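## Task

There are two test-sieve sets, each made of a pan, a sieve and a cover. Separate the set that sits on the work bench, and get all six parts completely within the tote. Then move the tote onto the steel shelf at the end wall. No sieve or cover may have any portion of its skirt (the lower rim) sunk into another part. The tote has to finish resting on the shelf with nothing overhanging its edge. Any number of robots may be used. At the end, release everything and back away. A robot that tips over or is left leaning fails the task, and anything held in place only by a robot at the end does not count.

## Robot and tools

Robots. Two identical Hello Robot Stretch 4 units, r1 and r2. Each has an omni-wheel base, a lift travelling up a mast, an arm that telescopes forward, a three-joint wrist (yaw, pitch, roll) and a two-finger gripper. Height is about 1.6 m; the base rim lies within 0.23 m of the base origin. Each robot has four cameras: <name>_head_camera, <name>_head_left_camera, <name>_head_right_camera and <name>_wrist_camera.

Frames. Every robot reports in its own base frame: origin on the floor below the base centre, x ahead, y to the left, z up. hand_pose is the point between the open fingertips in that frame; the printed value may be a little off. Odometry is the base frame as it was at the scene start, counted from wheel turns only, so slip shows up as travel. Heading runs -3.142 to 3.142, positive to the left. Since each robot uses its own frames, only images, lidar_m and wrist_depth_mm reveal where the two robots stand relative to each other.

execute_actions. Argument "actions" is a list holding one action or none (an empty list only returns state and pictures). The action is an object keyed "r1" and/or "r2". Per robot you may give:
- "base": a single relative move from where the base last measured itself, exactly one of translate_m (straight, forward positive, -2 to 2 m), strafe_m (sideways, left positive, -2 to 2 m) or rotate_rad (turn in place, counter-clockwise positive, -3.2 to 3.2 rad).
- "joints": absolute targets by name: lift_m 0 to 1.2 m; arm_m 0 to 0.55 m extension; wrist_yaw_rad -1.134 to 4.276 (0 ahead, positive left, 3.14 tucked back, above 3.4 the arm may block); wrist_pitch_rad -1.117 to 4.259 (0 level, 1.57 pointing down); wrist_roll_rad -1.117 to 4.259 (0 keeps fingers level, positive turns clockwise viewed from behind); gripper_m -0.038 to 0.141 m fingertip gap (below 0 the tips squeeze each other).
- "pace": "slow", "default", "fast" or "max" (base up to 0.1/0.3/0.4/0.6 m/s and 1/2/3/4 rad/s; with lift above 0.2 the base is further capped, down to 0.3 m/s and 1 rad/s at lift 1.2).
- "contact_limits": {"arm_m": value from 0 (gentlest) to 0.75 (firmest)}, default 0.5.
- or "end_of_arm": "enable_torque" on its own, to revive wrist or gripper motors that shut off.
All motions in one action begin together. Each action runs at most 15 s. Joint targets past range are clipped and reported; any unknown key or other out-of-range value rejects the whole call. "cameras" lists which images to return (omitted, null or ["all"] gives all; [] gives none).

wait(seconds 0 to 10) lets the scene run without new commands. zoom_image(camera, region [x0,y0,x1,y1] in pixels, at most 504x504) enlarges part of a camera's latest full image. read_manual gives only licence texts. finished_scene(scene) closes scene 1 or 2 for good and reports success; the goal must already be met and stable.

Reading results. base_status and joint_status tell how each commanded motion ended: "done" (for the base, wheels turned the commanded amount, slip included), "off_target" (resting short, possibly still pushing), "contact_stop_at_<key>" (hit something; lift, arm or wheels go slack, a loaded lift may sink, a base may roll), "limit_stop_at_<name>", "time_out", "torque_fault" (wrist motor limp until enable_torque). limit_stop_at_tilt means a lean past 6 degrees; lift, arm and wheels then ignore commands. limit_stop_at_own_body means a joint nearly struck the robot; move it away. on_its_own covers uncommanded things; "held at" is the held target, not the position. turned_by_wheels versus turned_by_imu differing by over about 0.1 rad indicates a hit or slip. base_tilt is in degrees. motor_effort is percent of maximum, bracket = peak; a clear gripper effort change signals a firm grip, but gripper_m and "done" do not prove a hold. lidar_m: 12 distances in metres, 30-degree sectors starting straight ahead and going counter-clockwise; "-" is nothing seen or nearer than 0.25 m; clear objects and thin legs can be missed. wrist_depth_mm: 7x7 grid of depths, 100 to 2000 mm. The "pictures" line names images in order. Once a stop is reported, the rest of that reply's motion calls are skipped.

Tips and hazards. At scene start, unfold with lift_m 0.4 plus wrist_yaw_rad 0 together. To grasp, close below the object's width; tighter pulls it inward. Raise the lift if fingertips snag on a surface. Joints or bases left out of an action may keep pushing toward earlier targets. Never let robots press into each other; once bases touch, any further drive is a hard press that ends the run. Their travel can differ by about 3 cm per metre, so carrying one load jointly risks tipping. Avoid turning or driving with over 1 kg held and arm_m above 0.2, especially at fast paces; more than about 2 kg in a level gripper faults the wrist. Avoid drops, slams, hard shoves and parts falling, and let go and retreat before finishing. Occasionally loose objects get nudged by something unseen.

Each tool is called in YAML: its name, and indented under it one key for each argument.

## Session

I'll start by looking at the current state of the scene.

execute_actions:
  actions: []

Scene clock: 0.00 s.
r1.base_odometry: x=+0.000 y=+0.000 heading=+0.000 (m, m, rad; r1's odometry frame)
r1.turned_by_wheels: +0.000 (rad since the last result)
r1.turned_by_imu: +0.000 (rad since the last result)
r1.base_tilt: forward=-0.4 right=-0.9 (deg)
r1.lidar_m: 1.36 1.56 5.17 1.33 0.74 0.62 0.63 0.76 1.34 3.31 3.84 4.10
r1.base_status: not commanded
r1.joint_positions: lift_m=+0.130 arm_m=+0.001 wrist_yaw_rad=+3.160 wrist_pitch_rad=-0.001 wrist_roll_rad=-0.002 gripper_m=+0.057
r1.joint_status: not commanded
r1.motor_effort: lift_m=+21 arm_m=+0 wrist_yaw_rad=-1 wrist_pitch_rad=-4 wrist_roll_rad=-1 gripper_m=-4 wheel_0=+0 wheel_1=+0 wheel_2=+0 (%)
r1.hand_pose: x=-0.1185 y=+0.0820 z=+0.3080 quat_wxyz=(-0.009, +0.000, -0.001, +1.000) (m; r1's base frame)
r1.wrist_depth_mm: - 143 273 778 723 699 668 / - 118 145 778 732 691 654 / - 118 147 768 723 683 647 / 106 138 185 768 732 676 647 / 216 842 798 759 715 668 647 / 878 866 212 750 216 668 640 / 854 831 788 143 683 654 634
r2.base_odometry: x=+0.000 y=+0.000 heading=+0.000 (m, m, rad; r2's odometry frame)
r2.turned_by_wheels: +0.000 (rad since the last result)
r2.turned_by_imu: +0.000 (rad since the last result)
r2.base_tilt: forward=-0.4 right=+0.3 (deg)
r2.lidar_m: 1.70 2.40 1.26 1.04 1.02 1.16 1.95 3.17 3.45 3.68 0.95 1.04
r2.base_status: not commanded
r2.joint_positions: lift_m=+0.264 arm_m=+0.000 wrist_yaw_rad=+3.089 wrist_pitch_rad=-0.001 wrist_roll_rad=+0.015 gripper_m=+0.057
r2.joint_status: not commanded
r2.motor_effort: lift_m=+17 arm_m=-1 wrist_yaw_rad=+1 wrist_pitch_rad=-7 wrist_roll_rad=+0 gripper_m=-3 wheel_0=+0 wheel_1=+0 wheel_2=+0 (%)
r2.hand_pose: x=-0.1128 y=+0.1026 z=+0.4426 quat_wxyz=(+0.027, +0.000, +0.007, +1.000) (m; r2's base frame)
r2.wrist_depth_mm: - 141 - - 1808 1255 1008 / - 133 - - 1808 1281 1025 / 103 138 221 - 1808 1308 1042 / 120 142 - - 1863 1308 1042 / - - - - 1756 1308 1060 / 1618 1618 200 1618 193 1255 1060 / 1138 1078 1098 120 1138 1008 991
pictures: r1_head_camera, r1_head_left_camera, r1_head_right_camera, r1_wrist_camera, r2_head_camera, r2_head_left_camera, r2_head_right_camera, r2_wrist_camera
Images, in order (width x height): r1_head_camera 420x560, r1_head_left_camera 420x672, r1_head_right_camera 420x672, r1_wrist_camera 616x392, r2_head_camera 420x560, r2_head_left_camera 420x672, r2_head_right_camera 420x672, r2_wrist_camera 616x392.

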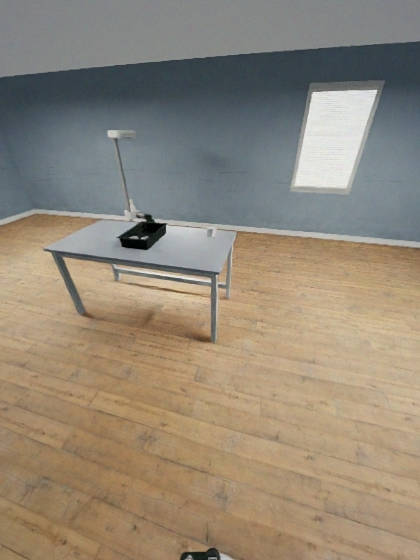

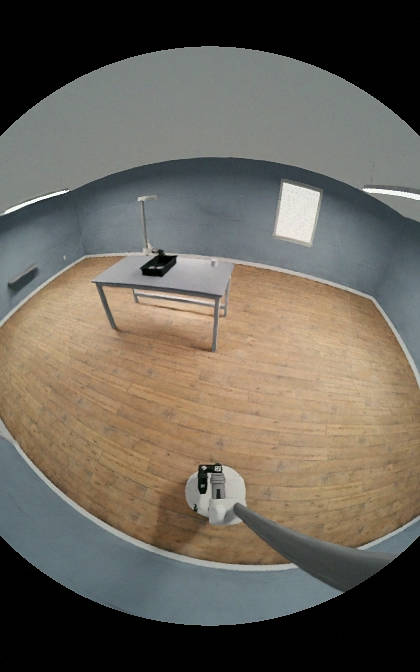

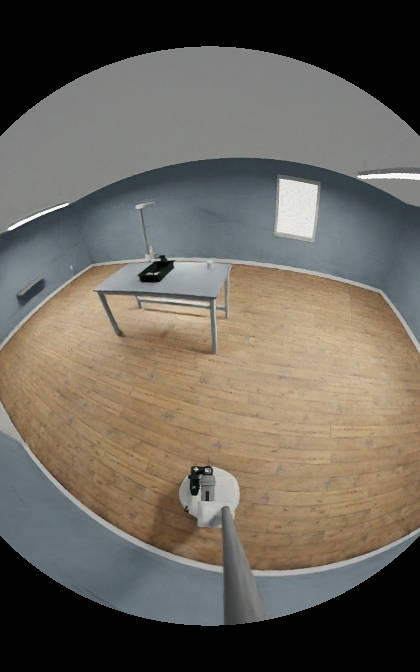

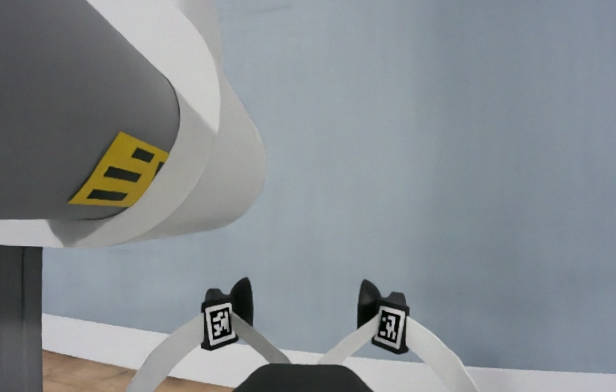

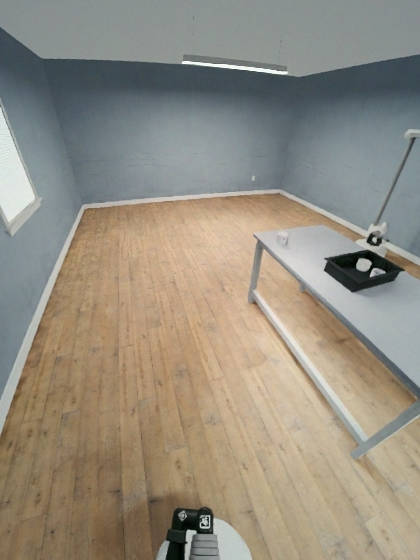

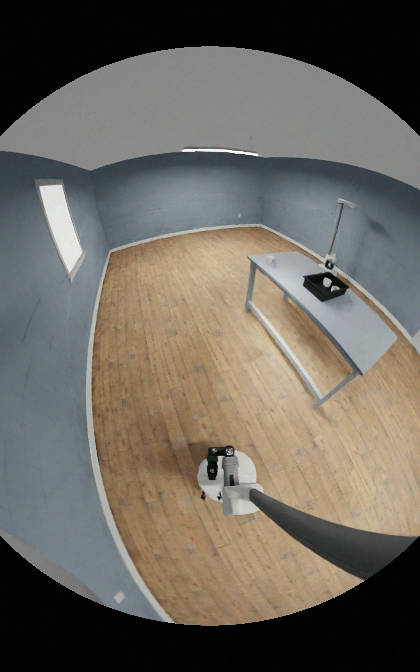

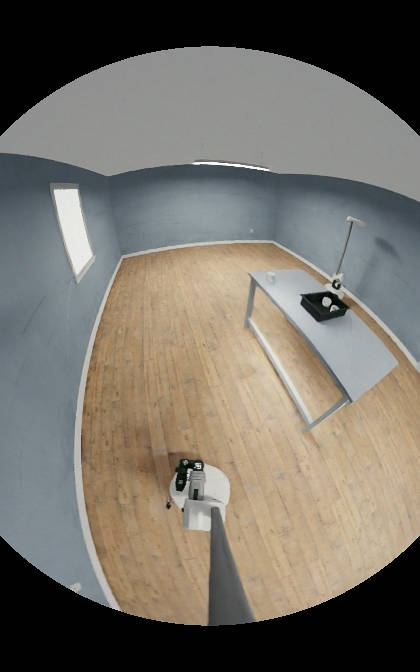

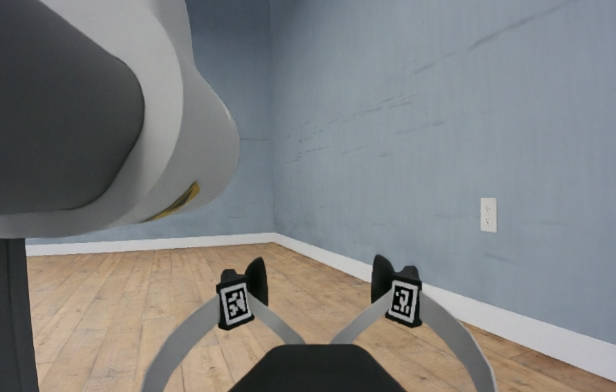

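zoom_image:
  camera: "r2_head_camera"
  region: [240, 200, 420, 320]

zoom_image:
  camera: "r1_head_camera"
  region: [40, 190, 250, 350]

zoom_image:
  camera: "r1_head_left_camera"
  region: [0, 230, 100, 330]

Region (240, 200, 420, 320) of r2_head_camera's 420x560 image, scaled by 2.800, with more detail than that image has.

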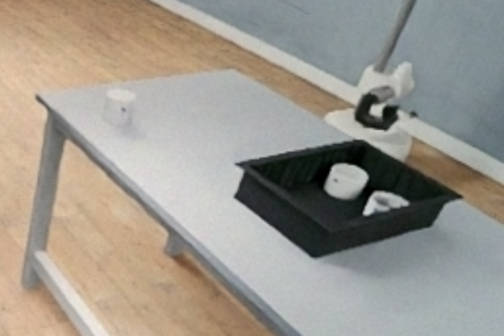

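Region (40, 190, 250, 350) of r1_head_camera's 420x560 image, scaled by 2.400, with more detail than that image has; it fills the top 384 rows of this view, and the rest is white.

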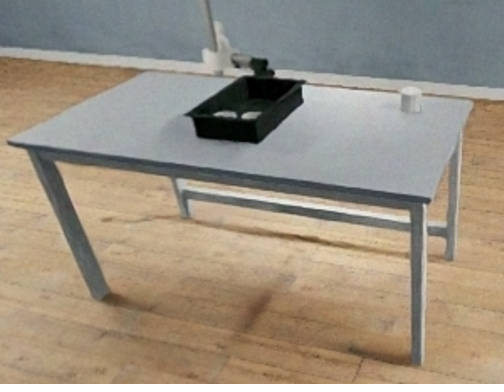

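Region (0, 230, 100, 330) of r1_head_left_camera's 420x672 image, scaled by 5.040, with more detail than that image has.

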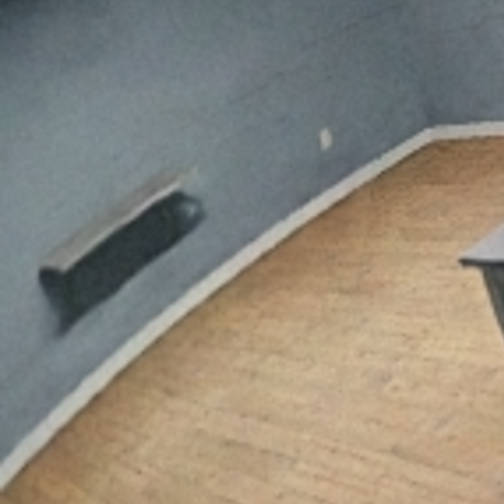

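execute_actions:
  actions:
    - {"r1": {"base": {"rotate_rad": -0.27}, "pace": "fast"}, "r2": {"base": {"translate_m": 1.5}, "joints": {"lift_m": 0.78, "wrist_yaw_rad": 0, "gripper_m": 0.12}, "pace": "fast"}}
  cameras: ["r1_head_camera", "r2_head_camera"]

Scene clock: 86.17 s.
r1.base_odometry: x=+0.000 y=+0.000 heading=-0.270 (m, m, rad; r1's odometry frame)
r1.turned_by_wheels: -0.270 (rad since the last result)
r1.turned_by_imu: -0.278 (rad since the last result)
r1.base_tilt: forward=-0.4 right=-1.0 (deg)
r1.lidar_m: 1.37 1.37 1.87 2.55 0.93 0.66 0.61 0.68 0.94 2.48 3.44 4.25
r1.base_status: done
r1.joint_positions: lift_m=+0.130 arm_m=+0.001 wrist_yaw_rad=+3.160 wrist_pitch_rad=-0.001 wrist_roll_rad=-0.002 gripper_m=+0.057
r1.joint_status: not commanded
r1.motor_effort: lift_m=+21(21) arm_m=+0(0) wrist_yaw_rad=-1(2) wrist_pitch_rad=-3(3) wrist_roll_rad=+0(0) gripper_m=-4(4) wheel_0=-1(7) wheel_1=-1(8) wheel_2=+0(4) (%)
r1.hand_pose: x=-0.1185 y=+0.0820 z=+0.3080 quat_wxyz=(-0.009, +0.000, -0.001, +1.000) (m; r1's base frame)
r1.wrist_depth_mm: - 143 274 778 788 788 778 / - 118 145 778 778 778 798 / - 118 147 778 750 778 759 / 106 138 186 759 759 778 768 / 216 759 768 750 759 768 768 / 750 759 213 759 216 759 759 / 732 741 741 143 741 741 741
r2.base_odometry: x=+1.500 y=+0.000 heading=+0.000 (m, m, rad; r2's odometry frame)
r2.turned_by_wheels: +0.000 (rad since the last result)
r2.turned_by_imu: -0.002 (rad since the last result)
r2.base_tilt: forward=-0.5 right=+0.3 (deg)
r2.lidar_m: 3.78 3.43 1.78 1.54 1.50 1.72 2.82 1.08 0.56 0.44 0.42 3.62
r2.base_status: done
r2.joint_positions: lift_m=+0.780 arm_m=+0.000 wrist_yaw_rad=+0.000 wrist_pitch_rad=-0.001 wrist_roll_rad=+0.015 gripper_m=+0.120
r2.joint_status: all done
r2.motor_effort: lift_m=+21(22) arm_m=-1(1) wrist_yaw_rad=+1(4) wrist_pitch_rad=-9(9) wrist_roll_rad=-1(1) gripper_m=+0(2) wheel_0=-1(6) wheel_1=-1(5) wheel_2=-1(13) (%)
r2.hand_pose: x=+0.4592 y=-0.0873 z=+0.9581 quat_wxyz=(+1.000, +0.007, +0.000, +0.000) (m; r2's base frame)
r2.wrist_depth_mm: - - - - - - - / - - - - - - - / - - - - - - - / - - - - - - - / - - - - - - - / - - 217 - - - - / - - - 121 - - -
pictures: r1_head_camera, r2_head_camera
Images, in order (width x height): r1_head_camera 420x560, r2_head_camera 420x560.

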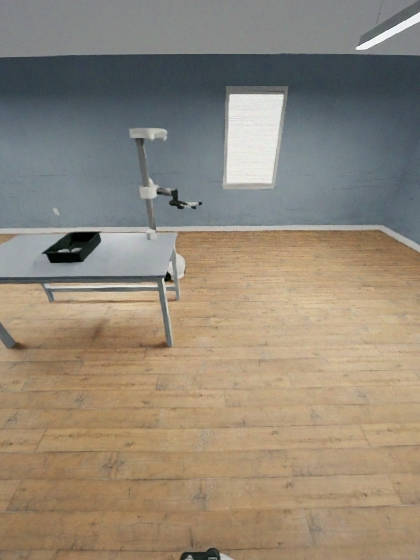

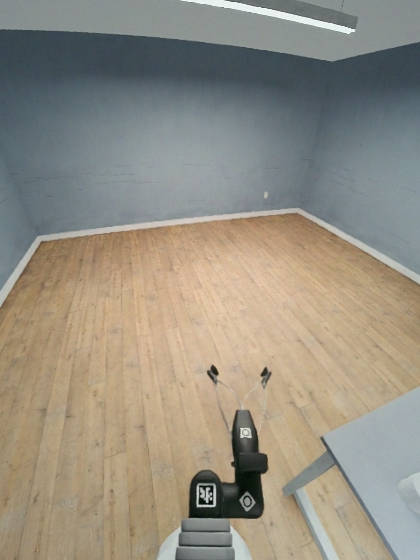

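execute_actions:
  actions:
    - {"r1": {"base": {"strafe_m": 1.15}, "joints": {"lift_m": 0.95, "wrist_yaw_rad": 0, "gripper_m": 0.12}, "pace": "fast"}, "r2": {"base": {"rotate_rad": -1.27}, "joints": {"lift_m": 0.95}, "pace": "default"}}
  cameras: ["r1_head_camera", "r2_head_camera"]

Scene clock: 97.63 s.
r1.base_odometry: x=+0.307 y=+1.108 heading=-0.270 (m, m, rad; r1's odometry frame)
r1.turned_by_wheels: +0.000 (rad since the last result)
r1.turned_by_imu: +0.002 (rad since the last result)
r1.base_tilt: forward=-0.4 right=-1.0 (deg)
r1.lidar_m: 1.30 1.39 4.04 2.64 0.93 0.66 0.63 0.64 0.95 2.53 4.64 1.39
r1.base_status: done
r1.joint_positions: lift_m=+0.950 arm_m=+0.001 wrist_yaw_rad=+0.000 wrist_pitch_rad=+0.000 wrist_roll_rad=-0.002 gripper_m=+0.120
r1.joint_status: all done
r1.motor_effort: lift_m=+23(24) arm_m=-1(1) wrist_yaw_rad=-2(5) wrist_pitch_rad=-5(3) wrist_roll_rad=+0(1) gripper_m=-2(3) wheel_0=+2(13) wheel_1=-1(13) wheel_2=+0(0) (%)
r1.hand_pose: x=+0.4601 y=-0.0873 z=+1.1282 quat_wxyz=(+1.000, -0.001, +0.000, +0.000) (m; r1's base frame)
r1.wrist_depth_mm: - - - - - - - / - - - - - - - / - - - - - - - / - - - - - - - / - - - - - - - / - 1397 1499 1537 1537 - - / 1160 1098 1078 148 1118 1078 -
r2.base_odometry: x=+1.500 y=+0.000 heading=-1.270 (m, m, rad; r2's odometry frame)
r2.turned_by_wheels: -1.270 (rad since the last result)
r2.turned_by_imu: -1.295 (rad since the last result)
r2.base_tilt: forward=-0.4 right=+0.3 (deg)
r2.lidar_m: 0.43 0.46 3.97 3.78 2.23 1.59 1.50 1.58 2.17 4.51 0.68 0.45
r2.base_status: done
r2.joint_positions: lift_m=+0.950 arm_m=+0.000 wrist_yaw_rad=+0.000 wrist_pitch_rad=-0.001 wrist_roll_rad=+0.015 gripper_m=+0.120
r2.joint_status: all done
r2.motor_effort: lift_m=+22(22) arm_m=-1(1) wrist_yaw_rad=+1(0) wrist_pitch_rad=-7(7) wrist_roll_rad=+0(2) gripper_m=-3(1) wheel_0=+1(6) wheel_1=+0(4) wheel_2=-1(6) (%)
r2.hand_pose: x=+0.4592 y=-0.0874 z=+1.1280 quat_wxyz=(+1.000, +0.007, +0.000, +0.000) (m; r2's base frame)
r2.wrist_depth_mm: - - - - - - - / - - - - - - - / - - - - - - - / - - - - - - - / - - - - - - - / - - 216 - - - - / - - 976 121 946 768 809
pictures: r1_head_camera, r2_head_camera
Images, in order (width x height): r1_head_camera 420x560, r2_head_camera 420x560.

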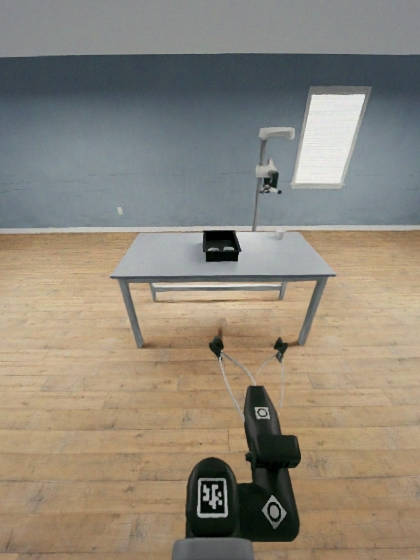

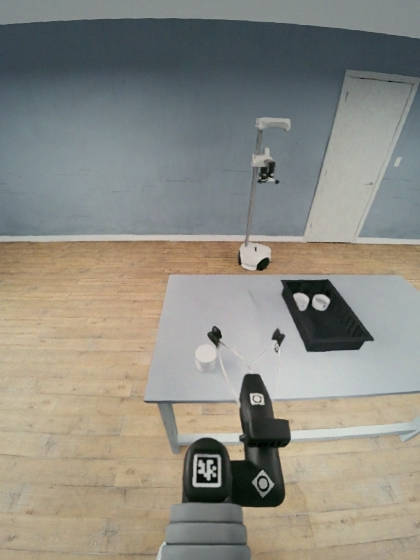

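zoom_image:
  camera: "r2_head_camera"
  region: [270, 270, 390, 360]

zoom_image:
  camera: "r2_head_camera"
  region: [160, 320, 260, 400]

Region (270, 270, 390, 360) of r2_head_camera's 420x560 image, scaled by 4.200, with more detail than that image has; it fills the top 378 rows of this view, and the rest is white.

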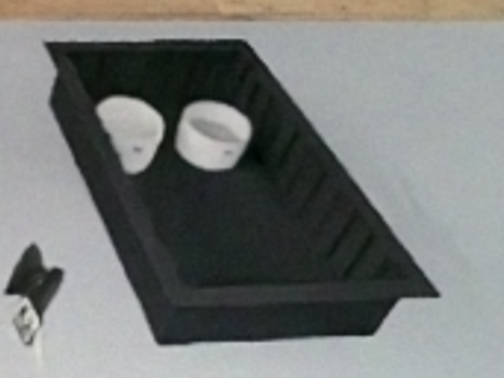

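Region (160, 320, 260, 400) of r2_head_camera's 420x560 image, scaled by 5.040, with more detail than that image has; it fills the top 403 rows of this view, and the rest is white.

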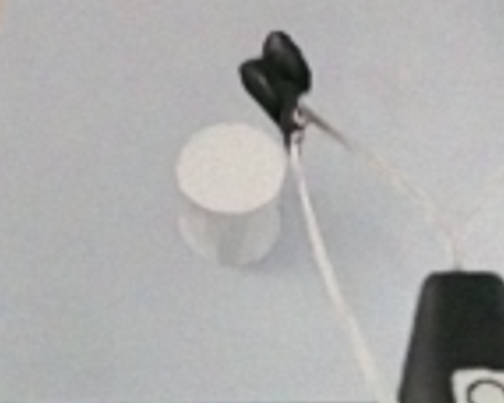

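execute_actions:
  actions:
    - {"r1": {"base": {"translate_m": 0.85}, "joints": {"wrist_pitch_rad": 0.6}, "pace": "fast"}, "r2": {"base": {"strafe_m": 0.08}, "joints": {"lift_m": 0.7, "gripper_m": 0.14}, "pace": "default"}}
  cameras: ["r1_head_camera", "r1_wrist_camera", "r2_head_camera", "r2_wrist_camera"]

Scene clock: 131.67 s.
r1.base_odometry: x=+1.126 y=+0.882 heading=-0.270 (m, m, rad; r1's odometry frame)
r1.turned_by_wheels: +0.000 (rad since the last result)
r1.turned_by_imu: +0.001 (rad since the last result)
r1.base_tilt: forward=-0.4 right=-1.0 (deg)
r1.lidar_m: 0.46 0.48 0.70 3.85 2.12 1.58 1.50 1.57 2.16 4.46 0.69 0.48
r1.base_status: done
r1.joint_positions: lift_m=+0.950 arm_m=+0.001 wrist_yaw_rad=+0.000 wrist_pitch_rad=+0.602 wrist_roll_rad=-0.002 gripper_m=+0.120
r1.joint_status: all done
r1.motor_effort: lift_m=+24(23) arm_m=-1(0) wrist_yaw_rad=+0(1) wrist_pitch_rad=-3(2) wrist_roll_rad=+1(1) gripper_m=-1(1) wheel_0=+0(8) wheel_1=+1(9) wheel_2=+1(6) (%)
r1.hand_pose: x=+0.4095 y=-0.0874 z=+0.9648 quat_wxyz=(+0.955, -0.001, +0.296, +0.000) (m; r1's base frame)
r1.wrist_depth_mm: - - - - - 1336 - / - - - - - - - / 891 904 854 831 891 917 904 / 691 699 640 647 654 715 732 / 554 559 539 530 559 574 580 / 466 459 466 480 466 466 480 / 410 399 410 149 415 410 421
r2.base_odometry: x=+1.577 y=+0.024 heading=-1.270 (m, m, rad; r2's odometry frame)
r2.turned_by_wheels: +0.000 (rad since the last result)
r2.turned_by_imu: -0.002 (rad since the last result)
r2.base_tilt: forward=-0.5 right=+0.4 (deg)
r2.lidar_m: 0.42 0.49 3.92 3.71 2.28 1.59 1.51 1.58 2.18 4.61 0.65 0.46
r2.base_status: done
r2.joint_positions: lift_m=+0.700 arm_m=+0.000 wrist_yaw_rad=+0.000 wrist_pitch_rad=-0.001 wrist_roll_rad=+0.015 gripper_m=+0.140
r2.joint_status: all done
r2.motor_effort: lift_m=+13(20) arm_m=-1(1) wrist_yaw_rad=+1(1) wrist_pitch_rad=-9(8) wrist_roll_rad=-1(2) gripper_m=-3(4) wheel_0=+2(6) wheel_1=-2(10) wheel_2=-1(1) (%)
r2.hand_pose: x=+0.4592 y=-0.0874 z=+0.8787 quat_wxyz=(+1.000, +0.007, +0.000, +0.000) (m; r2's base frame)
r2.wrist_depth_mm: - - - - - - - / - - - - - - - / - - - - - - - / - - - - - - - / - - - - 991 798 634 / - - 459 343 452 211 492 / - 364 392 119 379 349 357
pictures: r1_head_camera, r1_wrist_camera, r2_head_camera, r2_wrist_camera
camera_calibration (this result's frames):
r1_wrist_camera: T_world_to_cam=[[0.00821537, -0.999882, 0.0130183, -0.103681], [-0.529939, -0.0153936, -0.847896, 1.09348], [0.847996, 0.000066891, -0.530003, 0.39092], [0, 0, 0, 1]] pos_world=[0.248829, -0.0868623, 1.13569]
r2_wrist_camera: T_world_to_cam=[[0.0413435, -0.998629, -0.0321076, -0.0668453], [0.00715945, 0.0324304, -0.999448, 0.932571], [0.999119, 0.0410908, 0.00849042, -0.238968], [0, 0, 0, 1]] pos_world=[0.234844, -0.087178, 0.93194]
Images, in order (width x height): r1_head_camera 420x560, r1_wrist_camera 616x392, r2_head_camera 420x560, r2_wrist_camera 616x392.

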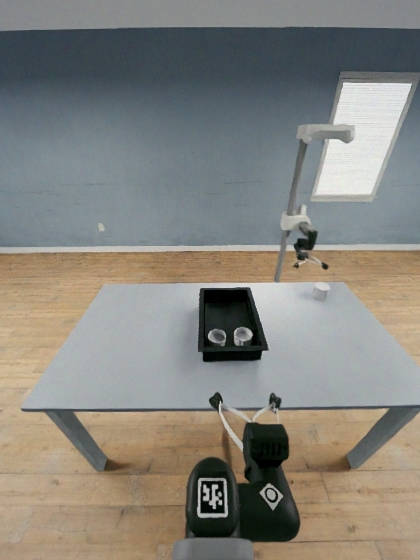

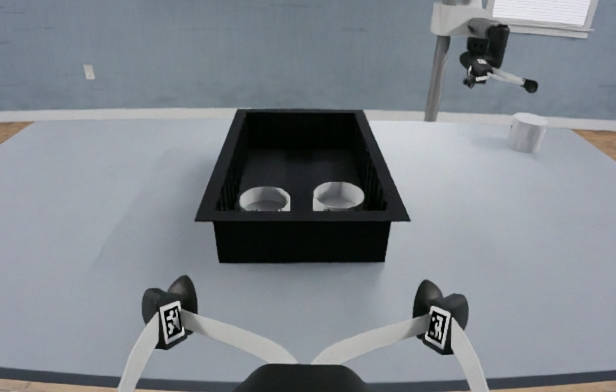

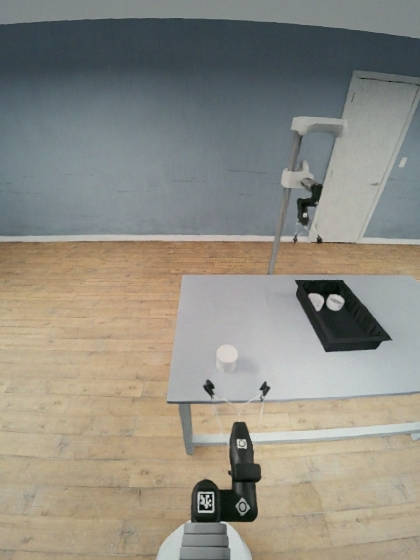

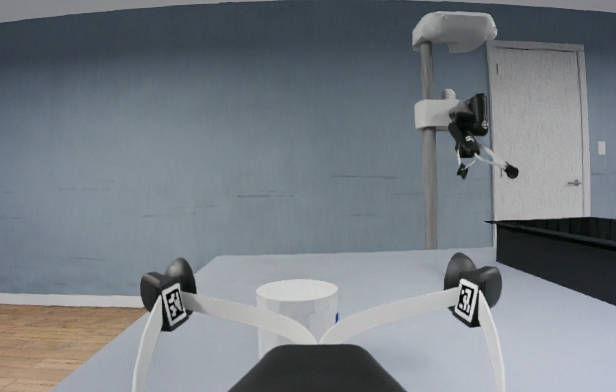

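zoom_image:
  camera: "r1_wrist_camera"
  region: [180, 100, 420, 270]

zoom_image:
  camera: "r1_head_camera"
  region: [180, 275, 340, 375]

zoom_image:
  camera: "r2_wrist_camera"
  region: [220, 250, 400, 392]

Region (180, 100, 420, 270) of r1_wrist_camera's 616x392 image, scaled by 2.100; it fills the top 357 rows of this view, and the rest is white.

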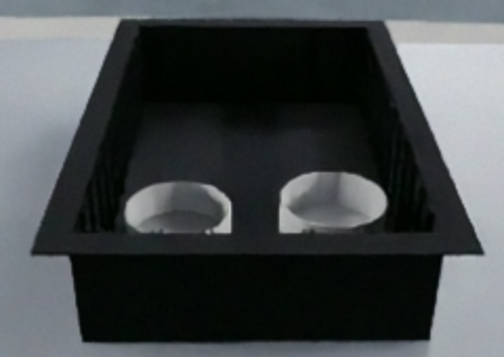

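Region (180, 275, 340, 375) of r1_head_camera's 420x560 image, scaled by 3.150, with more detail than that image has; it fills the top 315 rows of this view, and the rest is white.

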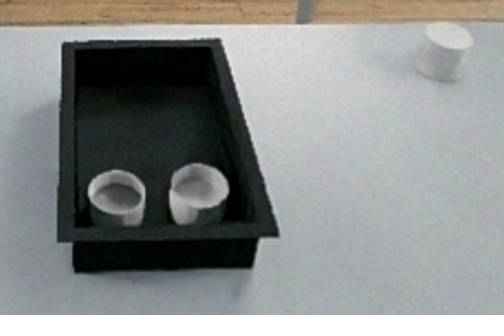

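Region (220, 250, 400, 392) of r2_wrist_camera's 616x392 image, scaled by 2.800; it fills the top 398 rows of this view, and the rest is white.

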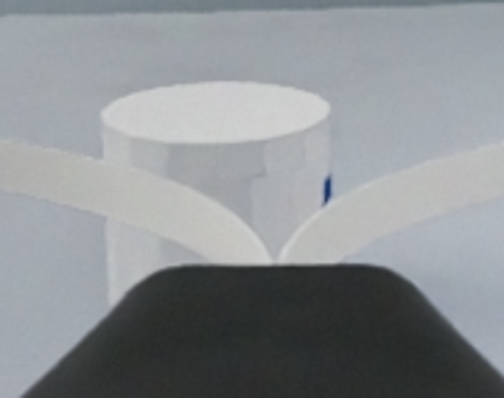

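execute_actions:
  actions:
    - {"r1": {"joints": {"lift_m": 1.05, "arm_m": 0.35, "wrist_pitch_rad": 1.2}, "pace": "fast"}, "r2": {"base": {"strafe_m": 0.025}, "joints": {"lift_m": 0.76, "wrist_pitch_rad": 0.4}, "pace": "default"}}
  cameras: ["r1_wrist_camera", "r2_wrist_camera"]

Scene clock: 178.40 s.
r1.base_odometry: x=+1.126 y=+0.882 heading=-0.270 (m, m, rad; r1's odometry frame)
r1.turned_by_wheels: +0.000 (rad since the last result)
r1.turned_by_imu: -0.001 (rad since the last result)
r1.base_tilt: forward=-0.4 right=-1.0 (deg)
r1.lidar_m: 0.45 0.48 0.70 3.83 2.09 1.59 1.48 1.58 2.14 4.46 0.68 0.51
r1.base_status: not commanded
r1.joint_positions: lift_m=+1.050 arm_m=+0.349 wrist_yaw_rad=+0.000 wrist_pitch_rad=+1.201 wrist_roll_rad=-0.002 gripper_m=+0.120
r1.joint_status: all done
r1.motor_effort: lift_m=+23(25) arm_m=+5(8) wrist_yaw_rad=-2(1) wrist_pitch_rad=+2(0) wrist_roll_rad=+0(0) gripper_m=-2(2) wheel_0=+0(0) wheel_1=+1(1) wheel_2=+1(1) (%)
r1.hand_pose: x=+0.6243 y=-0.0874 z=+0.9591 quat_wxyz=(+0.825, -0.001, +0.565, +0.001) (m; r1's base frame)
r1.wrist_depth_mm: 569 569 549 554 549 580 580 / 530 530 512 535 521 535 539 / 496 496 469 492 445 500 500 / 462 459 436 452 430 469 469 / 436 427 424 430 373 439 436 / 402 399 332 402 334 407 413 / 384 387 387 148 389 387 392
r2.base_odometry: x=+1.600 y=+0.031 heading=-1.270 (m, m, rad; r2's odometry frame)
r2.turned_by_wheels: +0.000 (rad since the last result)
r2.turned_by_imu: -0.001 (rad since the last result)
r2.base_tilt: forward=-0.5 right=+0.4 (deg)
r2.lidar_m: 0.43 3.28 3.85 3.69 2.24 1.61 1.50 1.57 2.15 4.62 0.62 0.42
r2.base_status: done
r2.joint_positions: lift_m=+0.760 arm_m=+0.000 wrist_yaw_rad=+0.000 wrist_pitch_rad=+0.402 wrist_roll_rad=+0.015 gripper_m=+0.140
r2.joint_status: all done
r2.motor_effort: lift_m=+22(23) arm_m=-1(1) wrist_yaw_rad=+1(1) wrist_pitch_rad=-6(6) wrist_roll_rad=-1(1) gripper_m=-2(3) wheel_0=+0(6) wheel_1=+0(9) wheel_2=-1(0) (%)
r2.hand_pose: x=+0.4362 y=-0.0874 z=+0.8251 quat_wxyz=(+0.980, +0.007, +0.200, -0.001) (m; r2's base frame)
r2.wrist_depth_mm: - - - - - - - / - - - - - - 788 / - - 831 732 715 699 627 / - - 504 359 480 477 466 / 1863 402 377 366 366 359 353 / 1397 289 277 300 278 211 285 / 1182 282 282 119 343 723 1118
pictures: r1_wrist_camera, r2_wrist_camera
camera_calibration (this result's frames):
r1_wrist_camera: T_world_to_cam=[[0.0142122, -0.99988, 0.00618733, -0.102574], [-0.915748, -0.0155006, -0.401454, 1.01522], [0.401501, 0.0000394914, -0.915858, 0.854543], [0, 0, 0, 1]] pos_world=[0.588042, -0.0868589, 1.19084]
r2_wrist_camera: T_world_to_cam=[[0.0254664, -0.998631, -0.045686, -0.0494945], [-0.384737, 0.0323898, -0.922458, 0.986577], [0.922675, 0.0410688, -0.383386, 0.141117], [0, 0, 0, 1]] pos_world=[0.250628, -0.0871773, 0.961916]
Images, in order (width x height): r1_wrist_camera 616x392, r2_wrist_camera 616x392.

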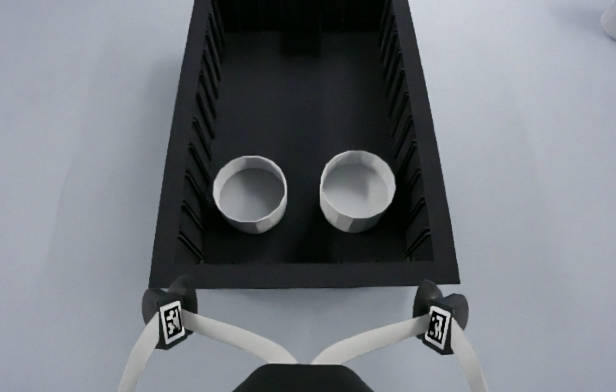

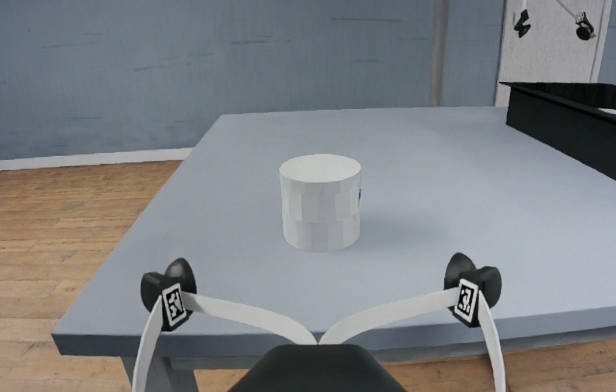

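zoom_image:
  camera: "r2_wrist_camera"
  region: [250, 140, 390, 260]

zoom_image:
  camera: "r1_wrist_camera"
  region: [190, 130, 430, 270]

Region (250, 140, 390, 260) of r2_wrist_camera's 616x392 image, scaled by 3.600; it fills the top 432 rows of this view, and the rest is white.

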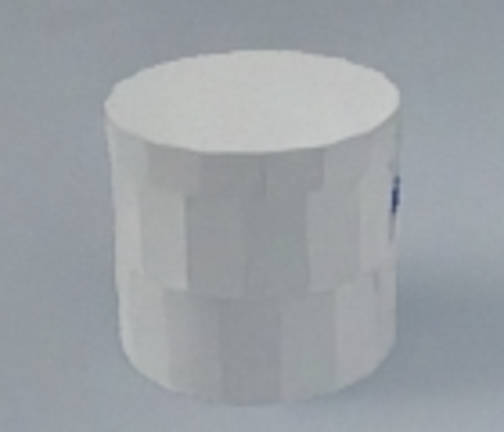

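Region (190, 130, 430, 270) of r1_wrist_camera's 616x392 image, scaled by 2.100; it fills the top 294 rows of this view, and the rest is white.

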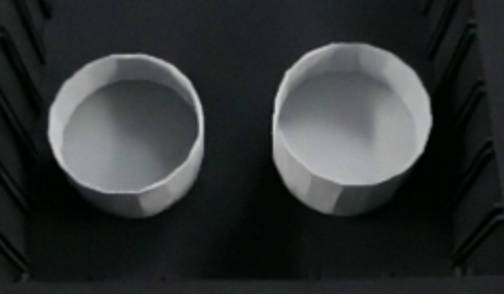

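execute_actions:
  actions:
    - {"r1": {"base": {"strafe_m": -0.52}, "joints": {"lift_m": 0.8, "arm_m": 0.3, "wrist_pitch_rad": 0.0}, "pace": "fast"}, "r2": {"joints": {"lift_m": 1.06}, "pace": "fast"}}
  cameras: []

execute_actions:
  actions:
    - {"r1": {"joints": {"lift_m": 0.655}, "pace": "default"}, "r2": {"base": {"translate_m": 0.17}, "joints": {"arm_m": 0.27, "wrist_pitch_rad": 1.57}, "pace": "default"}}
  cameras: ["r1_wrist_camera", "r2_wrist_camera", "r2_head_camera"]

Scene clock: 296.60 s.
r1.base_odometry: x=+0.987 y=+0.381 heading=-0.270 (m, m, rad; r1's odometry frame)
r1.turned_by_wheels: +0.000 (rad since the last result)
r1.turned_by_imu: -0.003 (rad since the last result)
r1.base_tilt: forward=-0.4 right=-1.0 (deg)
r1.lidar_m: 0.45 0.46 0.67 4.40 2.08 1.56 1.49 1.56 2.16 3.95 4.11 0.48
r1.base_status: done
r1.joint_positions: lift_m=+0.800 arm_m=+0.301 wrist_yaw_rad=+0.000 wrist_pitch_rad=+0.003 wrist_roll_rad=-0.002 gripper_m=+0.120
r1.joint_status: all done
r1.motor_effort: lift_m=+19(22) arm_m=-5(5) wrist_yaw_rad=-1(2) wrist_pitch_rad=-5(10) wrist_roll_rad=-1(1) gripper_m=+0(3) wheel_0=+0(9) wheel_1=-1(11) wheel_2=+0(4) (%)
r1.hand_pose: x=+0.7603 y=-0.0874 z=+0.9776 quat_wxyz=(+1.000, -0.001, +0.001, +0.000) (m; r1's base frame)
r1.wrist_depth_mm: - - - - - - - / - - - - - - - / - - - 1182 - - - / - - - - - - - / - - - - - - - / - - - - - - - / 640 603 647 148 661 - -
r2.base_odometry: x=+1.600 y=+0.031 heading=-1.270 (m, m, rad; r2's odometry frame)
r2.turned_by_wheels: +0.000 (rad since the last result)
r2.turned_by_imu: -0.002 (rad since the last result)
r2.base_tilt: forward=-0.4 right=+0.3 (deg)
r2.lidar_m: 0.42 3.29 3.87 3.68 2.21 1.59 1.48 1.60 2.16 4.60 0.67 0.46
r2.base_status: not commanded
r2.joint_positions: lift_m=+1.060 arm_m=+0.000 wrist_yaw_rad=+0.000 wrist_pitch_rad=+0.402 wrist_roll_rad=+0.015 gripper_m=+0.140
r2.joint_status: all done
r2.motor_effort: lift_m=+21(20) arm_m=-1(1) wrist_yaw_rad=+1(1) wrist_pitch_rad=-7(7) wrist_roll_rad=-2(1) gripper_m=-1(2) wheel_0=+1(0) wheel_1=+0(0) wheel_2=-1(1) (%)
r2.hand_pose: x=+0.4362 y=-0.0874 z=+1.1250 quat_wxyz=(+0.980, +0.007, +0.200, -0.001) (m; r2's base frame)
r2.wrist_depth_mm: - - - - - - - / - - - - - - - / - - - - - - - / - - - - - - - / - - 1042 946 931 854 820 / 1983 1863 699 750 676 211 654 / 1618 1576 647 119 627 597 603
pictures: none
No camera images: the call's "cameras" was empty. Leave "cameras" out to get every camera's image.

Scene clock: 298.53 s.
r1.base_odometry: x=+0.987 y=+0.381 heading=-0.270 (m, m, rad; r1's odometry frame)
r1.turned_by_wheels: +0.000 (rad since the last result)
r1.turned_by_imu: +0.000 (rad since the last result)
r1.base_tilt: forward=-0.3 right=-1.0 (deg)
r1.lidar_m: 0.48 0.49 0.67 4.36 2.12 1.58 1.48 1.57 2.14 3.93 4.09 0.51
r1.base_status: not commanded
r1.joint_positions: lift_m=+0.655 arm_m=+0.301 wrist_yaw_rad=+0.000 wrist_pitch_rad=+0.002 wrist_roll_rad=-0.002 gripper_m=+0.120
r1.joint_status: all done
r1.motor_effort: lift_m=+18(16) arm_m=-5(5) wrist_yaw_rad=+0(1) wrist_pitch_rad=-5(5) wrist_roll_rad=+0(0) gripper_m=-1(1) wheel_0=+0(0) wheel_1=-1(1) wheel_2=+0(0) (%)
r1.hand_pose: x=+0.7603 y=-0.0874 z=+0.8327 quat_wxyz=(+1.000, -0.001, +0.001, +0.000) (m; r1's base frame)
r1.wrist_depth_mm: - - - 715 - - - / - - - - - - - / - - - - - - - / - - - - - - - / - - - - - - - / 442 404 427 492 436 - - / 298 278 300 148 304 303 322
r2.base_odometry: x=+1.651 y=-0.131 heading=-1.270 (m, m, rad; r2's odometry frame)
r2.turned_by_wheels: +0.000 (rad since the last result)
r2.turned_by_imu: +0.000 (rad since the last result)
r2.base_tilt: forward=-0.5 right=+0.3 (deg)
r2.lidar_m: 0.25 0.27 3.89 3.71 2.48 1.77 1.69 1.76 2.39 1.22 0.43 0.27
r2.base_status: done
r2.joint_positions: lift_m=+1.060 arm_m=+0.269 wrist_yaw_rad=+0.000 wrist_pitch_rad=+1.570 wrist_roll_rad=+0.015 gripper_m=+0.140
r2.joint_status: all done
r2.motor_effort: lift_m=+21(21) arm_m=+4(8) wrist_yaw_rad=+2(2) wrist_pitch_rad=+0(2) wrist_roll_rad=+0(0) gripper_m=+1(1) wheel_0=+0(5) wheel_1=+0(2) wheel_2=+0(7) (%)
r2.hand_pose: x=+0.4405 y=-0.0874 z=+0.9494 quat_wxyz=(+0.707, +0.005, +0.707, -0.005) (m; r2's base frame)
r2.wrist_depth_mm: 1205 418 410 410 404 402 402 / 1229 418 413 413 410 404 402 / 1229 418 415 410 410 407 402 / 1229 421 415 413 410 407 404 / 1229 1229 415 342 413 407 404 / 1229 1229 418 415 413 211 410 / 1255 1229 421 119 413 413 1182
pictures: r1_wrist_camera, r2_head_camera, r2_wrist_camera
camera_calibration (this result's frames):
r1_wrist_camera: T_world_to_cam=[[-0.000631486, -0.999882, 0.0153258, -0.100061], [0.0405083, -0.0153388, -0.999061, 0.859598], [0.999179, -0.0000100738, 0.0405132, -0.566639], [0, 0, 0, 1]] pos_world=[0.53129, -0.0868697, 0.883281]
r2_wrist_camera: T_world_to_cam=[[-0.0319991, -0.998637, -0.0412442, -0.0228551], [-0.999447, 0.0323436, -0.00771194, 0.50518], [0.00903541, 0.0409746, -0.999119, 1.17189], [0, 0, 0, 1]] pos_world=[0.493581, -0.0871809, 1.17381]
Images, in order (width x height): r1_wrist_camera 616x392, r2_head_camera 420x560, r2_wrist_camera 616x392.

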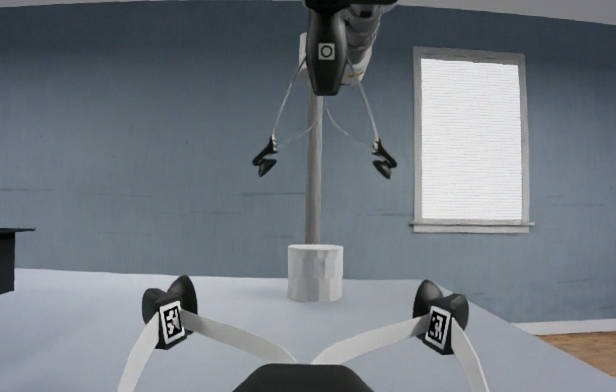

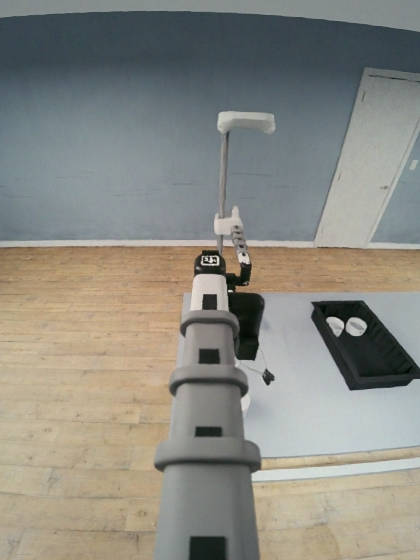

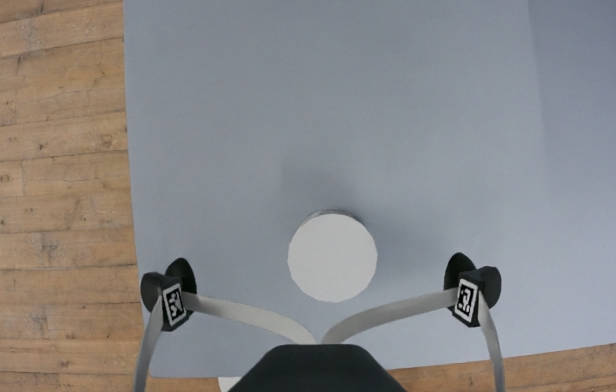

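zoom_image:
  camera: "r1_wrist_camera"
  region: [230, 100, 420, 310]

Region (230, 100, 420, 310) of r1_wrist_camera's 616x392 image, scaled by 2.400; it fills the left 456 columns of this view, and the rest is white.

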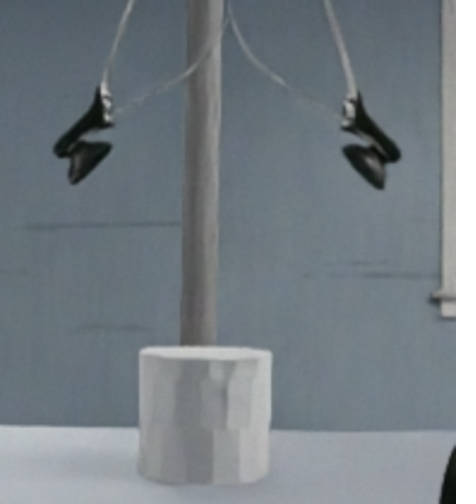

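execute_actions:
  actions:
    - {"r2": {"base": {"strafe_m": -0.011}, "joints": {"lift_m": 0.95, "gripper_m": 0.105}, "pace": "default"}}
  cameras: ["r1_wrist_camera", "r2_wrist_camera"]

zoom_image:
  camera: "r1_wrist_camera"
  region: [250, 190, 390, 310]

Scene clock: 327.13 s.
r1.base_odometry: x=+0.987 y=+0.381 heading=-0.270 (m, m, rad; r1's odometry frame)
r1.turned_by_wheels: +0.000 (rad since the last result)
r1.turned_by_imu: -0.001 (rad since the last result)
r1.base_tilt: forward=-0.4 right=-1.0 (deg)
r1.lidar_m: 0.46 0.49 0.69 4.37 2.09 1.58 1.50 1.57 2.16 3.94 4.12 0.51
r1.base_status: not commanded
r1.joint_positions: lift_m=+0.655 arm_m=+0.301 wrist_yaw_rad=+0.000 wrist_pitch_rad=+0.002 wrist_roll_rad=-0.002 gripper_m=+0.120
r1.joint_status: not commanded
r1.motor_effort: lift_m=+19(18) arm_m=-5(5) wrist_yaw_rad=-1(1) wrist_pitch_rad=-6(5) wrist_roll_rad=+0(1) gripper_m=-1(0) wheel_0=+0(0) wheel_1=-1(1) wheel_2=+0(0) (%)
r1.hand_pose: x=+0.7603 y=-0.0874 z=+0.8327 quat_wxyz=(+1.000, -0.001, +0.001, +0.000) (m; r1's base frame)
r1.wrist_depth_mm: - - - - - - - / - - - 549 - - - / - - - - - - - / - - - - - - - / - - - - - - - / 433 404 427 488 442 - - / 298 281 298 148 306 301 327
r2.base_odometry: x=+1.640 y=-0.134 heading=-1.271 (m, m, rad; r2's odometry frame)
r2.turned_by_wheels: +0.000 (rad since the last result)
r2.turned_by_imu: -0.001 (rad since the last result)
r2.base_tilt: forward=-0.4 right=+0.4 (deg)
r2.lidar_m: 0.26 0.26 3.91 3.71 2.50 1.75 1.69 1.74 2.35 1.21 0.41 0.29
r2.base_status: done
r2.joint_positions: lift_m=+0.950 arm_m=+0.269 wrist_yaw_rad=+0.000 wrist_pitch_rad=+1.570 wrist_roll_rad=+0.015 gripper_m=+0.105
r2.joint_status: all done
r2.motor_effort: lift_m=+13(18) arm_m=+4(4) wrist_yaw_rad=+0(1) wrist_pitch_rad=-1(1) wrist_roll_rad=-1(0) gripper_m=-1(4) wheel_0=+0(8) wheel_1=+1(7) wheel_2=+0(0) (%)
r2.hand_pose: x=+0.4404 y=-0.0874 z=+0.8401 quat_wxyz=(+0.707, +0.005, +0.707, -0.005) (m; r2's base frame)
r2.wrist_depth_mm: 307 304 301 300 297 294 293 / 307 306 304 301 297 296 294 / 309 307 304 301 300 297 296 / 1098 307 306 303 300 298 296 / 1118 310 304 231 300 298 297 / 1138 310 204 231 229 298 298 / 1118 310 307 121 303 300 298
pictures: r1_wrist_camera, r2_wrist_camera
camera_calibration (this result's frames):
r1_wrist_camera: T_world_to_cam=[[-0.000631539, -0.999882, 0.0153258, -0.100061], [0.0405083, -0.0153388, -0.999061, 0.859598], [0.999179, -0.0000101253, 0.0405132, -0.566639], [0, 0, 0, 1]] pos_world=[0.53129, -0.0868697, 0.883281]
r2_wrist_camera: T_world_to_cam=[[-0.0320003, -0.998637, -0.041243, -0.027366], [-0.999447, 0.0323433, -0.00767596, 0.504299], [0.00899943, 0.0409746, -0.99912, 1.06265], [0, 0, 0, 1]] pos_world=[0.493582, -0.0871809, 1.06445]
Images, in order (width x height): r1_wrist_camera 616x392, r2_wrist_camera 616x392.

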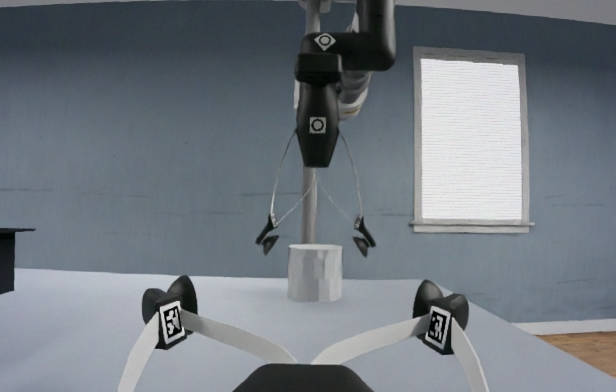

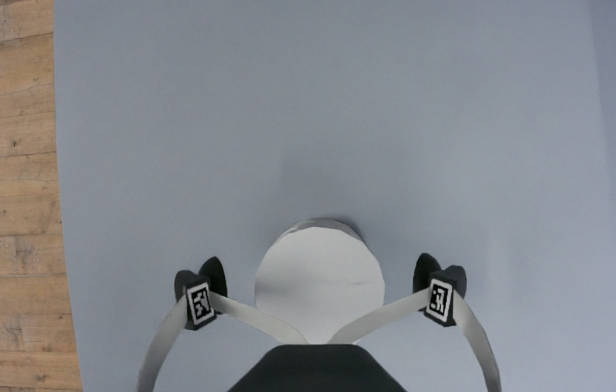

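Region (250, 190, 390, 310) of r1_wrist_camera's 616x392 image, scaled by 3.600; it fills the top 432 rows of this view, and the rest is white.

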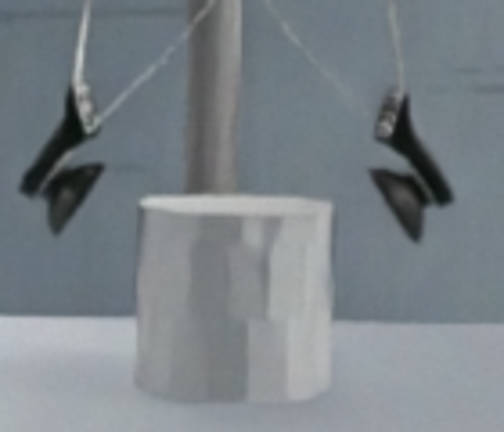

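execute_actions:
  actions:
    - {"r2": {"joints": {"lift_m": 0.933, "gripper_m": 0.088}, "pace": "default"}}
  cameras: ["r1_wrist_camera", "r2_wrist_camera"]

zoom_image:
  camera: "r1_wrist_camera"
  region: [250, 190, 390, 310]

Scene clock: 341.53 s.
r1.base_odometry: x=+0.987 y=+0.381 heading=-0.270 (m, m, rad; r1's odometry frame)
r1.turned_by_wheels: +0.000 (rad since the last result)
r1.turned_by_imu: -0.001 (rad since the last result)
r1.base_tilt: forward=-0.4 right=-1.0 (deg)
r1.lidar_m: 0.46 0.45 0.66 4.39 2.11 1.58 1.49 1.55 2.17 3.94 4.10 0.51
r1.base_status: not commanded
r1.joint_positions: lift_m=+0.655 arm_m=+0.301 wrist_yaw_rad=+0.000 wrist_pitch_rad=+0.002 wrist_roll_rad=-0.002 gripper_m=+0.120
r1.joint_status: not commanded
r1.motor_effort: lift_m=+18(18) arm_m=-5(5) wrist_yaw_rad=-2(2) wrist_pitch_rad=-5(4) wrist_roll_rad=+0(0) gripper_m=-2(2) wheel_0=+0(0) wheel_1=-1(1) wheel_2=+0(0) (%)
r1.hand_pose: x=+0.7603 y=-0.0874 z=+0.8327 quat_wxyz=(+1.000, -0.001, +0.001, +0.000) (m; r1's base frame)
r1.wrist_depth_mm: - - - - - - - / - - - 544 - - - / - - - 1098 - - - / - - - - - - - / - - - 1042 - - - / 433 402 430 484 442 - - / 298 278 300 148 304 300 324
r2.base_odometry: x=+1.640 y=-0.134 heading=-1.271 (m, m, rad; r2's odometry frame)
r2.turned_by_wheels: +0.000 (rad since the last result)
r2.turned_by_imu: -0.001 (rad since the last result)
r2.base_tilt: forward=-0.4 right=+0.3 (deg)
r2.lidar_m: 0.26 0.28 3.86 3.71 2.43 1.79 1.66 1.75 2.38 1.23 0.41 0.29
r2.base_status: not commanded
r2.joint_positions: lift_m=+0.933 arm_m=+0.269 wrist_yaw_rad=+0.000 wrist_pitch_rad=+1.570 wrist_roll_rad=+0.015 gripper_m=+0.088
r2.joint_status: all done
r2.motor_effort: lift_m=+13(13) arm_m=+4(4) wrist_yaw_rad=+0(1) wrist_pitch_rad=+0(1) wrist_roll_rad=-1(1) gripper_m=-2(2) wheel_0=+0(0) wheel_1=+0(1) wheel_2=-1(1) (%)
r2.hand_pose: x=+0.4405 y=-0.0874 z=+0.8231 quat_wxyz=(+0.707, +0.005, +0.707, -0.005) (m; r2's base frame)
r2.wrist_depth_mm: 289 287 285 283 281 278 276 / 290 289 286 283 283 278 278 / 291 290 287 285 282 281 278 / 293 290 287 285 283 281 279 / 293 291 289 213 283 282 281 / 1098 293 194 213 212 282 282 / 699 294 291 120 287 283 282
pictures: r1_wrist_camera, r2_wrist_camera
camera_calibration (this result's frames):
r1_wrist_camera: T_world_to_cam=[[-0.000631483, -0.999882, 0.0153259, -0.100061], [0.0405083, -0.0153389, -0.999061, 0.859598], [0.999179, -0.0000100641, 0.0405132, -0.566639], [0, 0, 0, 1]] pos_world=[0.53129, -0.0868697, 0.883281]
r2_wrist_camera: T_world_to_cam=[[-0.0320007, -0.998637, -0.0412429, -0.028067], [-0.999447, 0.0323435, -0.00767298, 0.504167], [0.00899646, 0.0409746, -0.99912, 1.04566], [0, 0, 0, 1]] pos_world=[0.493583, -0.0871809, 1.04746]
Images, in order (width x height): r1_wrist_camera 616x392, r2_wrist_camera 616x392.

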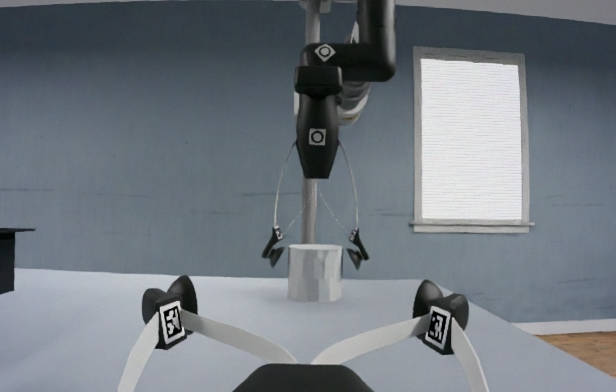

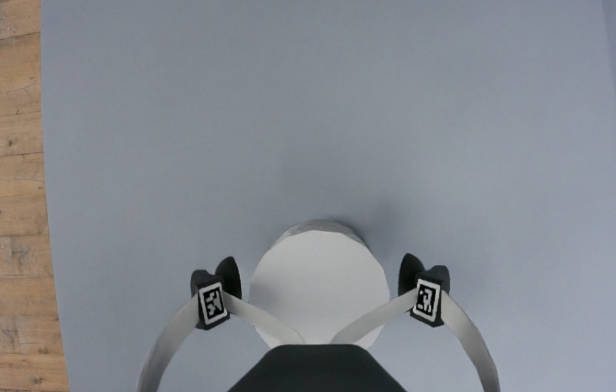

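Region (250, 190, 390, 310) of r1_wrist_camera's 616x392 image, scaled by 3.600; it fills the top 432 rows of this view, and the rest is white.

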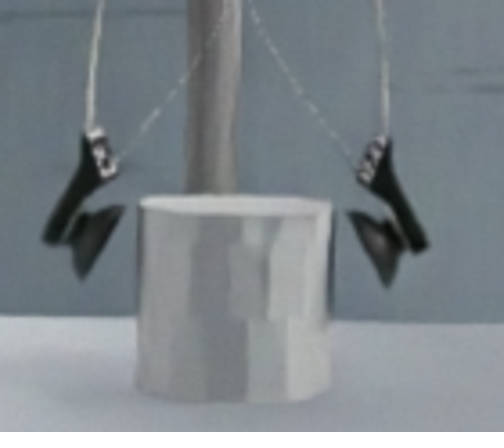

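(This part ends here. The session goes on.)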